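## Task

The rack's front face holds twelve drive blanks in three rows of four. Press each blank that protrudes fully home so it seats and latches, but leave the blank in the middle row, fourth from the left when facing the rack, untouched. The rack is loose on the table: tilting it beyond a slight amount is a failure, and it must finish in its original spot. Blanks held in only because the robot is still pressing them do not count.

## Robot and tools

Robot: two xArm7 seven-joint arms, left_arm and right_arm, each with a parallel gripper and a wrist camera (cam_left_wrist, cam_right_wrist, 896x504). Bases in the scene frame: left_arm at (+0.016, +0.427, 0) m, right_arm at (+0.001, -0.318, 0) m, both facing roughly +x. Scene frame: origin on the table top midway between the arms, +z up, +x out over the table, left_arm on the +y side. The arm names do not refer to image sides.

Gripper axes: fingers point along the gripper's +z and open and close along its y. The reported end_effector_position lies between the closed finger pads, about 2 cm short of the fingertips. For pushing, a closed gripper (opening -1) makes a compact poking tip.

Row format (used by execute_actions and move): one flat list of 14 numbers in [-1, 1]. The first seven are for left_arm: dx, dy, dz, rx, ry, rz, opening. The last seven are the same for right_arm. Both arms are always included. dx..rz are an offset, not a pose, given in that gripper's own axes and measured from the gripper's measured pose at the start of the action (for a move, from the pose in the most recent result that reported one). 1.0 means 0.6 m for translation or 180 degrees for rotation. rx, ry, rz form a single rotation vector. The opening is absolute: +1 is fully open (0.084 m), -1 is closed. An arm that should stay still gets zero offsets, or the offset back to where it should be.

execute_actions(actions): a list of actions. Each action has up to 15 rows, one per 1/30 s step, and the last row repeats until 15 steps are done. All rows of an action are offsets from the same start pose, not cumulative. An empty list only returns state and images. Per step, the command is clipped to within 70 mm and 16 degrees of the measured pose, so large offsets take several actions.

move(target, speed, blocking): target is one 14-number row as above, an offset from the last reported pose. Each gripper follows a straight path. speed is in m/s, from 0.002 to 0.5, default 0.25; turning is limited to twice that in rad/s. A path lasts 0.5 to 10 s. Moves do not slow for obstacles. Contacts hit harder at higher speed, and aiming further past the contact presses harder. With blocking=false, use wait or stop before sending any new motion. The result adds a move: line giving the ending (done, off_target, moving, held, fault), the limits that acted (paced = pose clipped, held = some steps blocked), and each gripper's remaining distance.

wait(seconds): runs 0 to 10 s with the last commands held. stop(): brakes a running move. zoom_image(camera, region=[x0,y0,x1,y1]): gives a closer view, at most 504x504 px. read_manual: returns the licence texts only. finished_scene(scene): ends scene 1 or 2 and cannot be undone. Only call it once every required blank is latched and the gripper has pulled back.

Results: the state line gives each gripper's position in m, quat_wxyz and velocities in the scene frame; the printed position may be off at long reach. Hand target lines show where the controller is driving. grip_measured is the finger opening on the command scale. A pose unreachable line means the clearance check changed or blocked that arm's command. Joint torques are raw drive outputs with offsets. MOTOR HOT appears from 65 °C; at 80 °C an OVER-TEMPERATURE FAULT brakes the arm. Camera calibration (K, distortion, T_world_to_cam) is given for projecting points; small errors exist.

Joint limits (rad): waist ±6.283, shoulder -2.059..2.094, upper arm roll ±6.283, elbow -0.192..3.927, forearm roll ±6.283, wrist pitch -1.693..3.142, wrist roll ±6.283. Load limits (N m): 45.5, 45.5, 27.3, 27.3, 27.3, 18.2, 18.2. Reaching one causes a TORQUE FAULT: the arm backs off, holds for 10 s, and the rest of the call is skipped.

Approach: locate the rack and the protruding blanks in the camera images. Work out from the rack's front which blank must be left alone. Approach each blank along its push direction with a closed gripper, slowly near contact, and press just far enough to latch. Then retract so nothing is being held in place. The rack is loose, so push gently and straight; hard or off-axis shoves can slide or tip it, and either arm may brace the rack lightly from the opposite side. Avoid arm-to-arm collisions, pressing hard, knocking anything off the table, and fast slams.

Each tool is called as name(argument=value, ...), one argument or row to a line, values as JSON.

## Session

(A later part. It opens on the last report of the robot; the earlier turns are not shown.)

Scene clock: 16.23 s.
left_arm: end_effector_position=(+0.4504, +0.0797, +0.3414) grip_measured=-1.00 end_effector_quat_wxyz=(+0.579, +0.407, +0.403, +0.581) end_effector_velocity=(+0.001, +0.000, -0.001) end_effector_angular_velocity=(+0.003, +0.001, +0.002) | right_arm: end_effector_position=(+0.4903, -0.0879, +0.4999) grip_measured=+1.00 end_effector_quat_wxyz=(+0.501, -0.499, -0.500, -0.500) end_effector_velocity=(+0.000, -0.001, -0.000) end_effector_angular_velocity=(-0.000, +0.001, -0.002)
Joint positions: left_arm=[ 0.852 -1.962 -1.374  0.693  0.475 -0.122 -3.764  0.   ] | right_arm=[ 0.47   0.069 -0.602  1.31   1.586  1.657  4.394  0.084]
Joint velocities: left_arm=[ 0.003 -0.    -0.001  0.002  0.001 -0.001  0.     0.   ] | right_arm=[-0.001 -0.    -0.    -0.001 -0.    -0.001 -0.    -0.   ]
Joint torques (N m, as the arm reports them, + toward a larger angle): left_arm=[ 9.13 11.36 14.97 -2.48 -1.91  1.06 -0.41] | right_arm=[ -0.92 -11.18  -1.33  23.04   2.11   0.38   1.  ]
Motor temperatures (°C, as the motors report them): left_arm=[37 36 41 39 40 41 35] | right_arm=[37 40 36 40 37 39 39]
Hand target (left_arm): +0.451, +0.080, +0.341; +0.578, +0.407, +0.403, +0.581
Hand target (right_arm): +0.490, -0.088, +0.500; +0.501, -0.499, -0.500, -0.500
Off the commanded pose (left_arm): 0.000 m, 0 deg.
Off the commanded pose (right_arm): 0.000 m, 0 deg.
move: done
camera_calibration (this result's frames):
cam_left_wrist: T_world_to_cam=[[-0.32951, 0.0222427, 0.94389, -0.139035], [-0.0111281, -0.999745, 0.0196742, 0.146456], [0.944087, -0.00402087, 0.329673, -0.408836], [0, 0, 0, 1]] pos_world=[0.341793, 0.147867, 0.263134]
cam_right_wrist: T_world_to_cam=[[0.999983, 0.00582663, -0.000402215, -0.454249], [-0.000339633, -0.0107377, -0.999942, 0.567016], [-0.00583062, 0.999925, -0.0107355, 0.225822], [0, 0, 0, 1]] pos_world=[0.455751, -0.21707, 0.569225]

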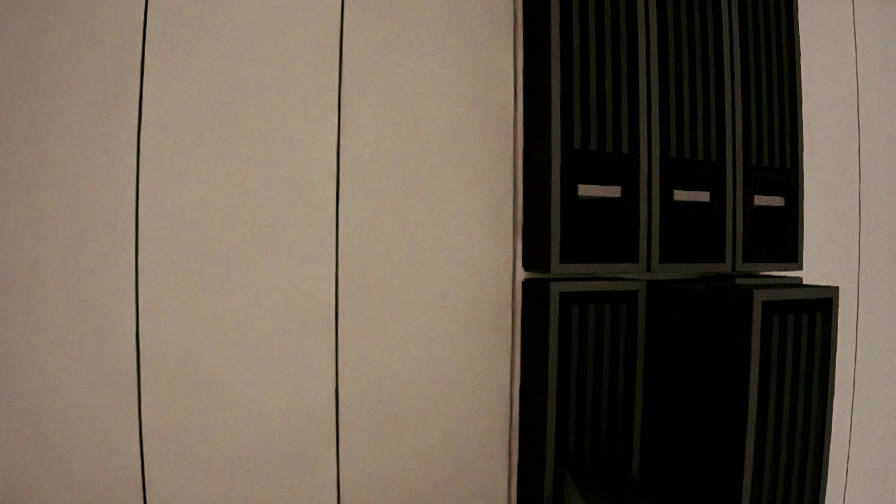

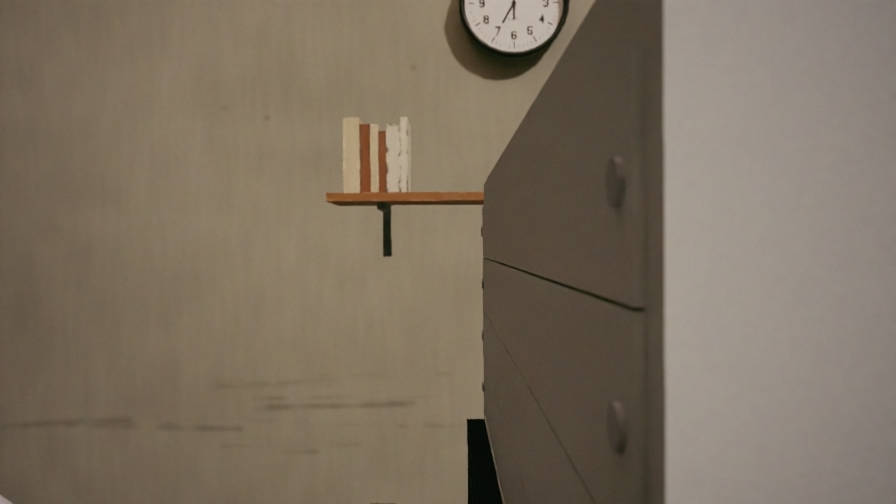

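move(
  target=[0,0.0257,-0.0705,0,0,0,-1, 0,0,0,0,0,0,1],
  speed=0.08,
)

move(
  target=[0,0.047,0.0171,0,0,0,-1, 0,0,0,0,0,0,1],
  speed=0.06,
)

move(
  target=[0,-0.0245,0.0674,0,0,0,-1, 0,0,0,0,0,0,1],
  speed=0.025,
)

Scene clock: 17.27 s.
left_arm: end_effector_position=(+0.4056, +0.0799, +0.3416) grip_measured=-1.00 end_effector_quat_wxyz=(+0.579, +0.406, +0.403, +0.581) end_effector_velocity=(-0.002, -0.000, -0.000) end_effector_angular_velocity=(-0.000, -0.000, -0.001) | right_arm: end_effector_position=(+0.4903, -0.0879, +0.4999) grip_measured=+1.00 end_effector_quat_wxyz=(+0.501, -0.499, -0.500, -0.500) end_effector_velocity=(-0.000, +0.001, +0.000) end_effector_angular_velocity=(+0.000, -0.000, +0.001)
Joint positions: left_arm=[ 0.667 -1.913 -1.411  0.61   0.51  -0.032 -3.73   0.   ] | right_arm=[ 0.47   0.069 -0.602  1.31   1.586  1.657  4.394  0.084]
Joint velocities: left_arm=[-0.009  0.002 -0.001 -0.002  0.002  0.005  0.001  0.   ] | right_arm=[ 0.001  0.     0.     0.     0.     0.    -0.     0.   ]
Joint torques (N m, as the arm reports them, + toward a larger angle): left_arm=[ 1.81  9.74 15.68 -3.18 -1.62  1.45 -0.35] | right_arm=[ -0.75 -10.97  -1.01  22.82   2.36   0.24   0.88]
Motor temperatures (°C, as the motors report them): left_arm=[37 36 41 39 40 41 35] | right_arm=[37 40 36 40 37 39 39]
Hand target (left_arm): +0.405, +0.080, +0.342; +0.579, +0.406, +0.403, +0.581
Hand target (right_arm): +0.490, -0.088, +0.500; +0.501, -0.499, -0.500, -0.500
Off the commanded pose (left_arm): 0.000 m, 0 deg.
Off the commanded pose (right_arm): 0.000 m, 0 deg.
move: done
camera_calibration (this result's frames):
cam_left_wrist: T_world_to_cam=[[-0.329795, 0.0228081, 0.943777, -0.153923], [-0.0105489, -0.999735, 0.0204742, 0.145665], [0.943993, -0.00320348, 0.329949, -0.36678], [0, 0, 0, 1]] pos_world=[0.297012, 0.147962, 0.263305]
cam_right_wrist: T_world_to_cam=[[0.999983, 0.0058265, -0.000402425, -0.454249], [-0.000339844, -0.0107376, -0.999942, 0.567016], [-0.00583049, 0.999925, -0.0107354, 0.225822], [0, 0, 0, 1]] pos_world=[0.455751, -0.21707, 0.569225]

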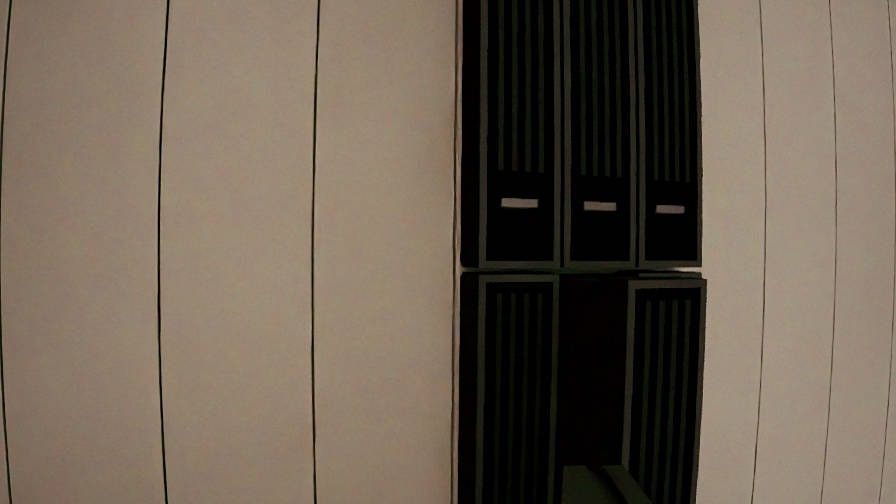

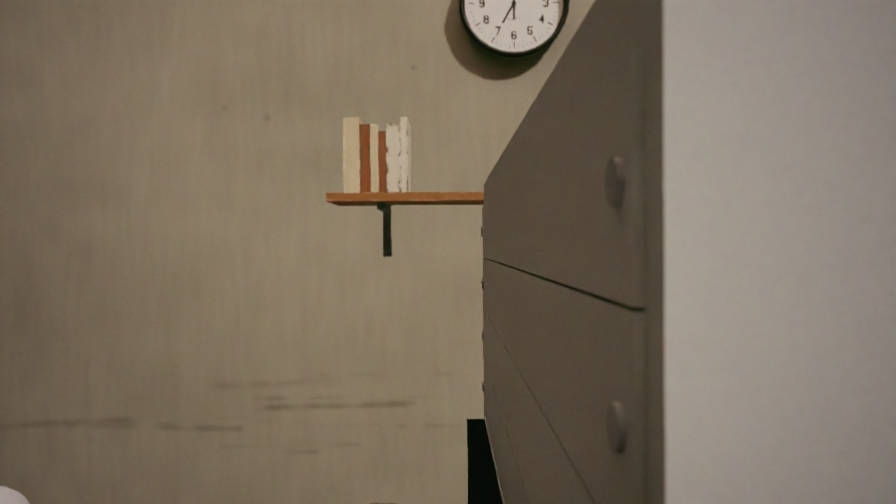

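Scene clock: 18.10 s.
left_arm: end_effector_position=(+0.4055, +0.0798, +0.3715) grip_measured=-1.00 end_effector_quat_wxyz=(+0.578, +0.406, +0.403, +0.581) end_effector_velocity=(-0.001, -0.001, +0.002) end_effector_angular_velocity=(-0.000, +0.001, -0.002) | right_arm: end_effector_position=(+0.4903, -0.0879, +0.4999) grip_measured=+1.00 end_effector_quat_wxyz=(+0.501, -0.499, -0.500, -0.500) end_effector_velocity=(+0.000, +0.000, +0.001) end_effector_angular_velocity=(-0.001, -0.002, -0.000)
Joint positions: left_arm=[ 0.702 -1.874 -1.328  0.618  0.536 -0.067 -3.678  0.   ] | right_arm=[ 0.47   0.069 -0.602  1.31   1.586  1.657  4.394  0.084]
Joint velocities: left_arm=[ 0.     0.004  0.005  0.001  0.002 -0.002  0.003  0.   ] | right_arm=[ 0.001 -0.    -0.001  0.001 -0.    -0.001  0.     0.   ]
Joint torques (N m, as the arm reports them, + toward a larger angle): left_arm=[ 2.29 10.25 15.77 -2.27 -1.83  1.27 -0.47] | right_arm=[ -1.45 -11.02  -1.2   22.96   2.61   0.43   1.16]
Motor temperatures (°C, as the motors report them): left_arm=[37 36 41 39 40 41 35] | right_arm=[37 41 36 40 37 39 39]
Hand target (left_arm): +0.406, +0.080, +0.372; +0.579, +0.406, +0.403, +0.581
Hand target (right_arm): +0.490, -0.088, +0.500; +0.501, -0.499, -0.500, -0.500
Off the commanded pose (left_arm): 0.000 m, 0 deg.
Off the commanded pose (right_arm): 0.000 m, 0 deg.
move: done
camera_calibration (this result's frames):
cam_left_wrist: T_world_to_cam=[[-0.329924, 0.022382, 0.943742, -0.181992], [-0.0104601, -0.999744, 0.0200534, 0.144996], [0.94395, -0.00325552, 0.330073, -0.376582], [0, 0, 0, 1]] pos_world=[0.296948, 0.147807, 0.293146]
cam_right_wrist: T_world_to_cam=[[0.999983, 0.00582635, -0.000402255, -0.454249], [-0.000339677, -0.0107376, -0.999942, 0.567016], [-0.00583034, 0.999925, -0.0107355, 0.225822], [0, 0, 0, 1]] pos_world=[0.455751, -0.21707, 0.569225]

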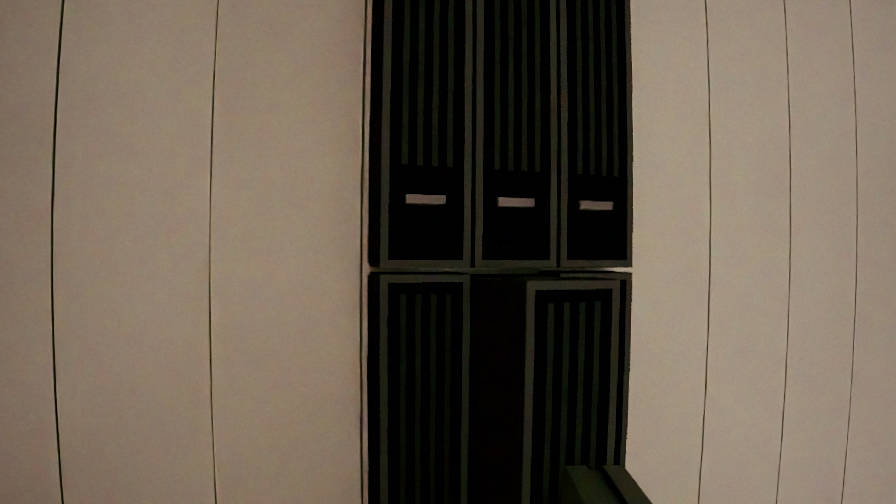

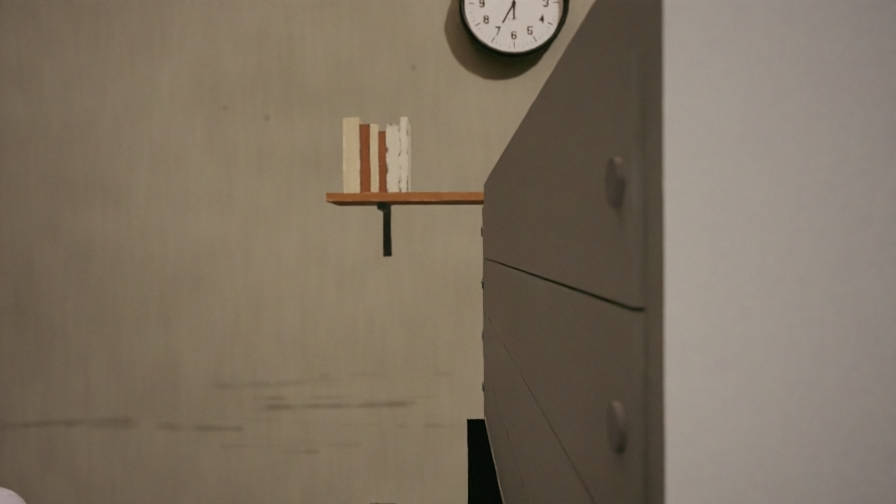

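Scene clock: 20.10 s.
left_arm: end_effector_position=(+0.4486, +0.0798, +0.3712) grip_measured=-1.00 end_effector_quat_wxyz=(+0.578, +0.407, +0.403, +0.581) end_effector_velocity=(+0.000, -0.001, -0.000) end_effector_angular_velocity=(+0.000, +0.000, -0.002) | right_arm: end_effector_position=(+0.4903, -0.0879, +0.4999) grip_measured=+1.00 end_effector_quat_wxyz=(+0.501, -0.499, -0.500, -0.500) end_effector_velocity=(-0.000, +0.000, +0.000) end_effector_angular_velocity=(+0.000, -0.000, +0.001)
Joint positions: left_arm=[ 0.879 -1.913 -1.301  0.697  0.498 -0.153 -3.711  0.   ] | right_arm=[ 0.47   0.069 -0.602  1.31   1.586  1.657  4.394  0.084]
Joint velocities: left_arm=[ 0.002 -0.001 -0.     0.002 -0.002 -0.002 -0.     0.   ] | right_arm=[ 0. -0.  0. -0. -0.  0. -0. -0.]
Joint torques (N m, as the arm reports them, + toward a larger angle): left_arm=[ 3.92 11.84 15.03 -2.83 -1.75  1.29 -0.33] | right_arm=[ -0.93 -10.89  -0.89  23.1    2.07   0.21   1.  ]
Motor temperatures (°C, as the motors report them): left_arm=[37 36 41 39 40 41 35] | right_arm=[37 41 36 40 37 39 39]
Hand target (left_arm): +0.449, +0.080, +0.371; +0.578, +0.407, +0.403, +0.581
Hand target (right_arm): +0.490, -0.088, +0.500; +0.501, -0.499, -0.500, -0.500
Off the commanded pose (left_arm): 0.000 m, 0 deg.
Off the commanded pose (right_arm): 0.000 m, 0 deg.
move: done
camera_calibration (this result's frames):
cam_left_wrist: T_world_to_cam=[[-0.329534, 0.0214865, 0.943899, -0.167664], [-0.0104096, -0.999763, 0.019124, 0.145828], [0.944086, -0.00352357, 0.329679, -0.416981], [0, 0, 0, 1]] pos_world=[0.339933, 0.147927, 0.292939]
cam_right_wrist: T_world_to_cam=[[0.999983, 0.00582617, -0.000402192, -0.454249], [-0.000339615, -0.0107376, -0.999942, 0.567016], [-0.00583015, 0.999925, -0.0107354, 0.225822], [0, 0, 0, 1]] pos_world=[0.455751, -0.21707, 0.569225]

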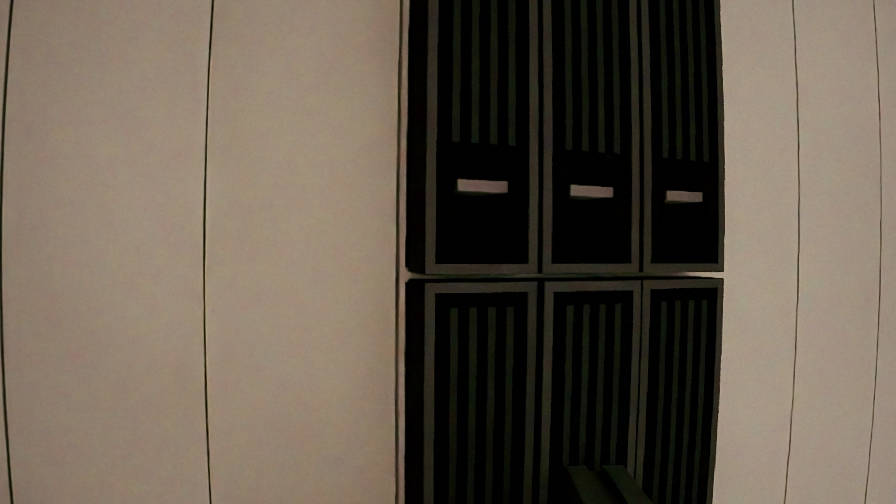

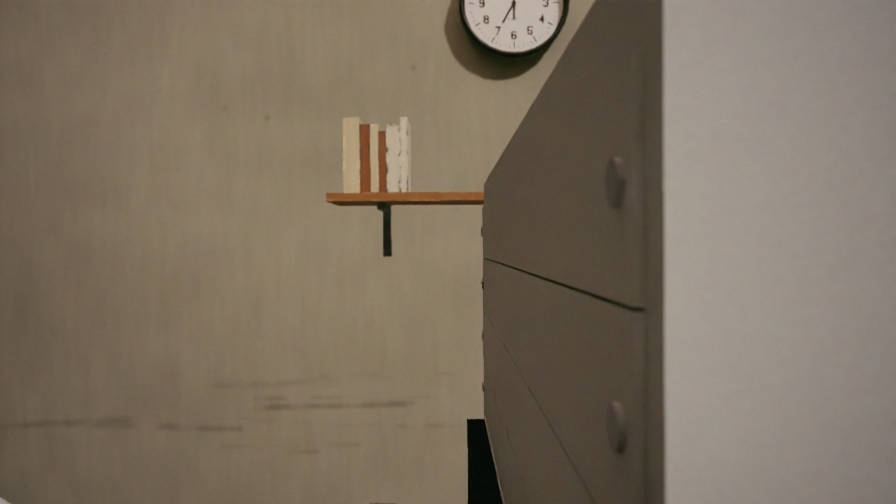

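move(
  target=[0,-0.0013,0.0036,0,0,0,-1, 0,0,0,0,0,0,1],
  speed=0.004,
)

move(
  target=[0.11,0.04,-0.11,0,0,0,-1, -0.05,0.015,-0.2,0,0,0,1],
  speed=0.1,
)

Scene clock: 21.10 s.
left_arm: end_effector_position=(+0.4504, +0.0797, +0.3713) grip_measured=-1.00 end_effector_quat_wxyz=(+0.578, +0.407, +0.403, +0.581) end_effector_velocity=(+0.001, +0.001, +0.000) end_effector_angular_velocity=(-0.000, +0.000, +0.002) | right_arm: end_effector_position=(+0.4903, -0.0879, +0.4999) grip_measured=+1.00 end_effector_quat_wxyz=(+0.501, -0.499, -0.500, -0.500) end_effector_velocity=(+0.000, -0.001, -0.001) end_effector_angular_velocity=(+0.000, +0.002, -0.002)
Joint positions: left_arm=[ 0.887 -1.915 -1.299  0.701  0.496 -0.157 -3.713  0.   ] | right_arm=[ 0.47   0.069 -0.602  1.31   1.586  1.657  4.394  0.084]
Joint velocities: left_arm=[ 0.005  0.001  0.001  0.003 -0.    -0.001 -0.     0.   ] | right_arm=[-0.001  0.    -0.001 -0.001  0.     0.001  0.    -0.   ]
Joint torques (N m, as the arm reports them, + toward a larger angle): left_arm=[10.37 12.33 14.81 -1.27 -1.89  1.26 -0.44] | right_arm=[ -0.9  -11.22  -1.11  22.88   2.17   0.26   0.89]
Motor temperatures (°C, as the motors report them): left_arm=[37 36 41 39 40 41 35] | right_arm=[37 41 36 41 37 39 39]
Hand target (left_arm): +0.451, +0.080, +0.371; +0.578, +0.407, +0.403, +0.581
Hand target (right_arm): +0.490, -0.088, +0.500; +0.501, -0.499, -0.500, -0.500
Off the commanded pose (left_arm): 0.001 m, 0 deg.
Off the commanded pose (right_arm): 0.000 m, 0 deg.
move: done
camera_calibration (this result's frames):
cam_left_wrist: T_world_to_cam=[[-0.329762, 0.0217177, 0.943814, -0.167063], [-0.0110977, -0.999755, 0.0191275, 0.146004], [0.943999, -0.0041666, 0.329923, -0.418708], [0, 0, 0, 1]] pos_world=[0.341789, 0.147852, 0.293025]
cam_right_wrist: T_world_to_cam=[[0.999983, 0.00582607, -0.000402522, -0.454249], [-0.000339947, -0.0107375, -0.999942, 0.567016], [-0.00583006, 0.999925, -0.0107353, 0.225822], [0, 0, 0, 1]] pos_world=[0.455751, -0.21707, 0.569225]

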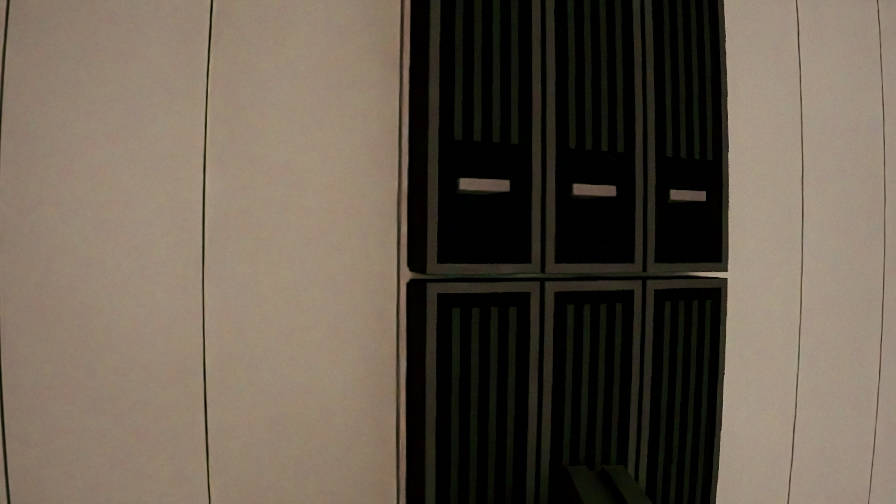

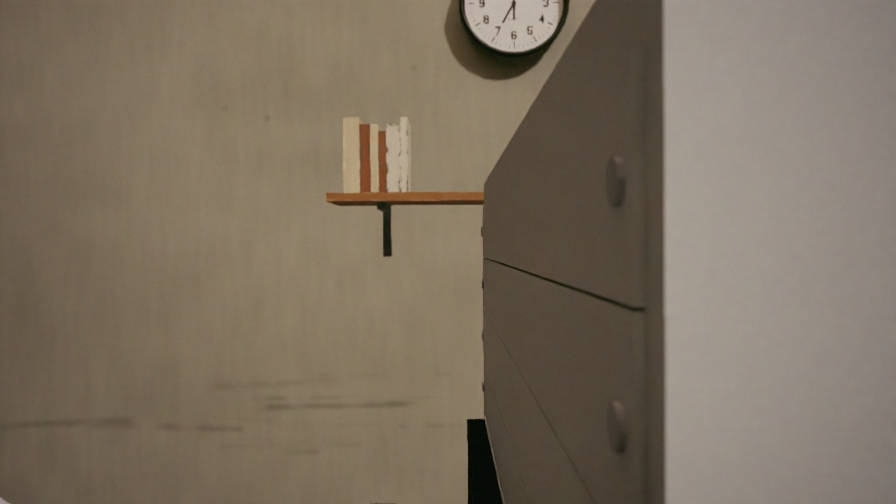

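Scene clock: 22.73 s.
left_arm: end_effector_position=(+0.3801, +0.1454, +0.3719) grip_measured=-1.00 end_effector_quat_wxyz=(+0.579, +0.407, +0.403, +0.581) end_effector_velocity=(-0.001, +0.002, -0.000) end_effector_angular_velocity=(-0.000, +0.000, +0.003) | right_arm: end_effector_position=(+0.4994, -0.2072, +0.4699) grip_measured=+1.00 end_effector_quat_wxyz=(+0.501, -0.499, -0.500, -0.500) end_effector_velocity=(+0.000, -0.002, -0.000) end_effector_angular_velocity=(+0.000, -0.000, -0.001)
Joint positions: left_arm=[ 0.583 -1.958 -1.322  0.379  0.564 -0.197 -3.692  0.   ] | right_arm=[ 0.263  0.23  -0.727  1.39   1.569  1.997  4.327  0.084]
Joint velocities: left_arm=[-0.005  0.001 -0.001 -0.005  0.002  0.002  0.     0.   ] | right_arm=[-0.005  0.003 -0.001  0.002  0.001  0.005 -0.001 -0.   ]
Joint torques (N m, as the arm reports them, + toward a larger angle): left_arm=[ 2.15  8.06 13.09 -1.53 -1.86  1.28 -0.41] | right_arm=[ -0.8  -12.49  -2.52  21.62   2.5    0.31   1.11]
Motor temperatures (°C, as the motors report them): left_arm=[37 36 41 39 40 41 35] | right_arm=[37 41 36 41 38 39 39]
Hand target (left_arm): +0.380, +0.146, +0.372; +0.579, +0.407, +0.403, +0.581
Hand target (right_arm): +0.499, -0.208, +0.470; +0.501, -0.499, -0.500, -0.500
Off the commanded pose (left_arm): 0.000 m, 0 deg.
Off the commanded pose (right_arm): 0.001 m, 0 deg.
move: done
camera_calibration (this result's frames):
cam_left_wrist: T_world_to_cam=[[-0.329932, 0.022824, 0.943729, -0.192354], [-0.0112202, -0.999732, 0.0202558, 0.210613], [0.943938, -0.00390578, 0.330099, -0.352395], [0, 0, 0, 1]] pos_world=[0.271539, 0.21357, 0.29359]
cam_right_wrist: T_world_to_cam=[[0.999977, 0.00674209, 0.000310912, -0.462772], [0.000385727, -0.0110982, -0.999938, 0.535332], [-0.00673823, 0.999916, -0.0111006, 0.345502], [0, 0, 0, 1]] pos_world=[0.464883, -0.336411, 0.539279]

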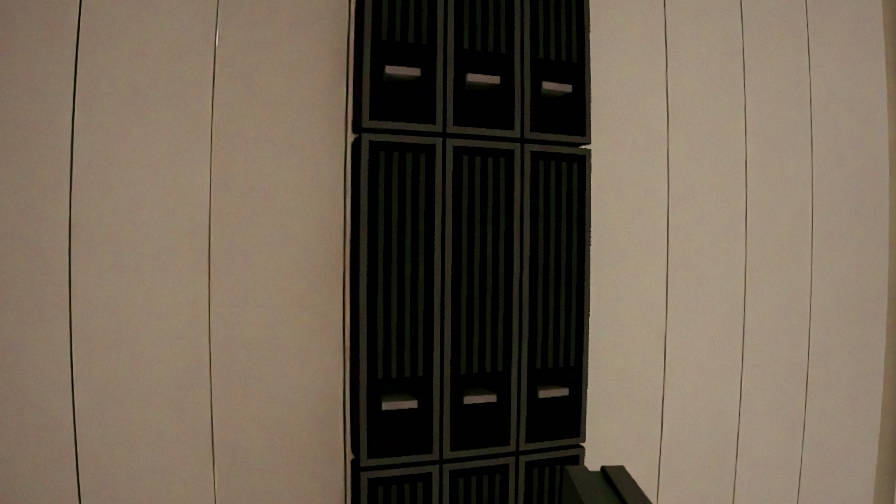

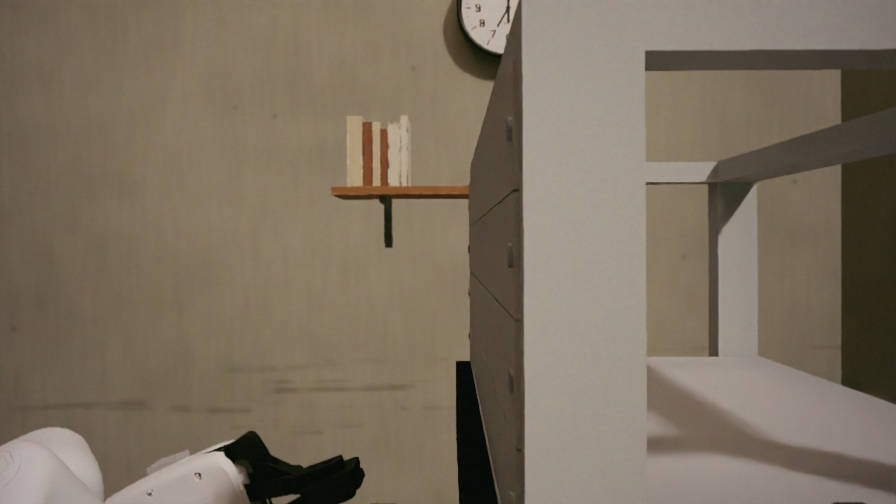

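finished_scene(
  scene=2,
)

The scene is finished: the task was done.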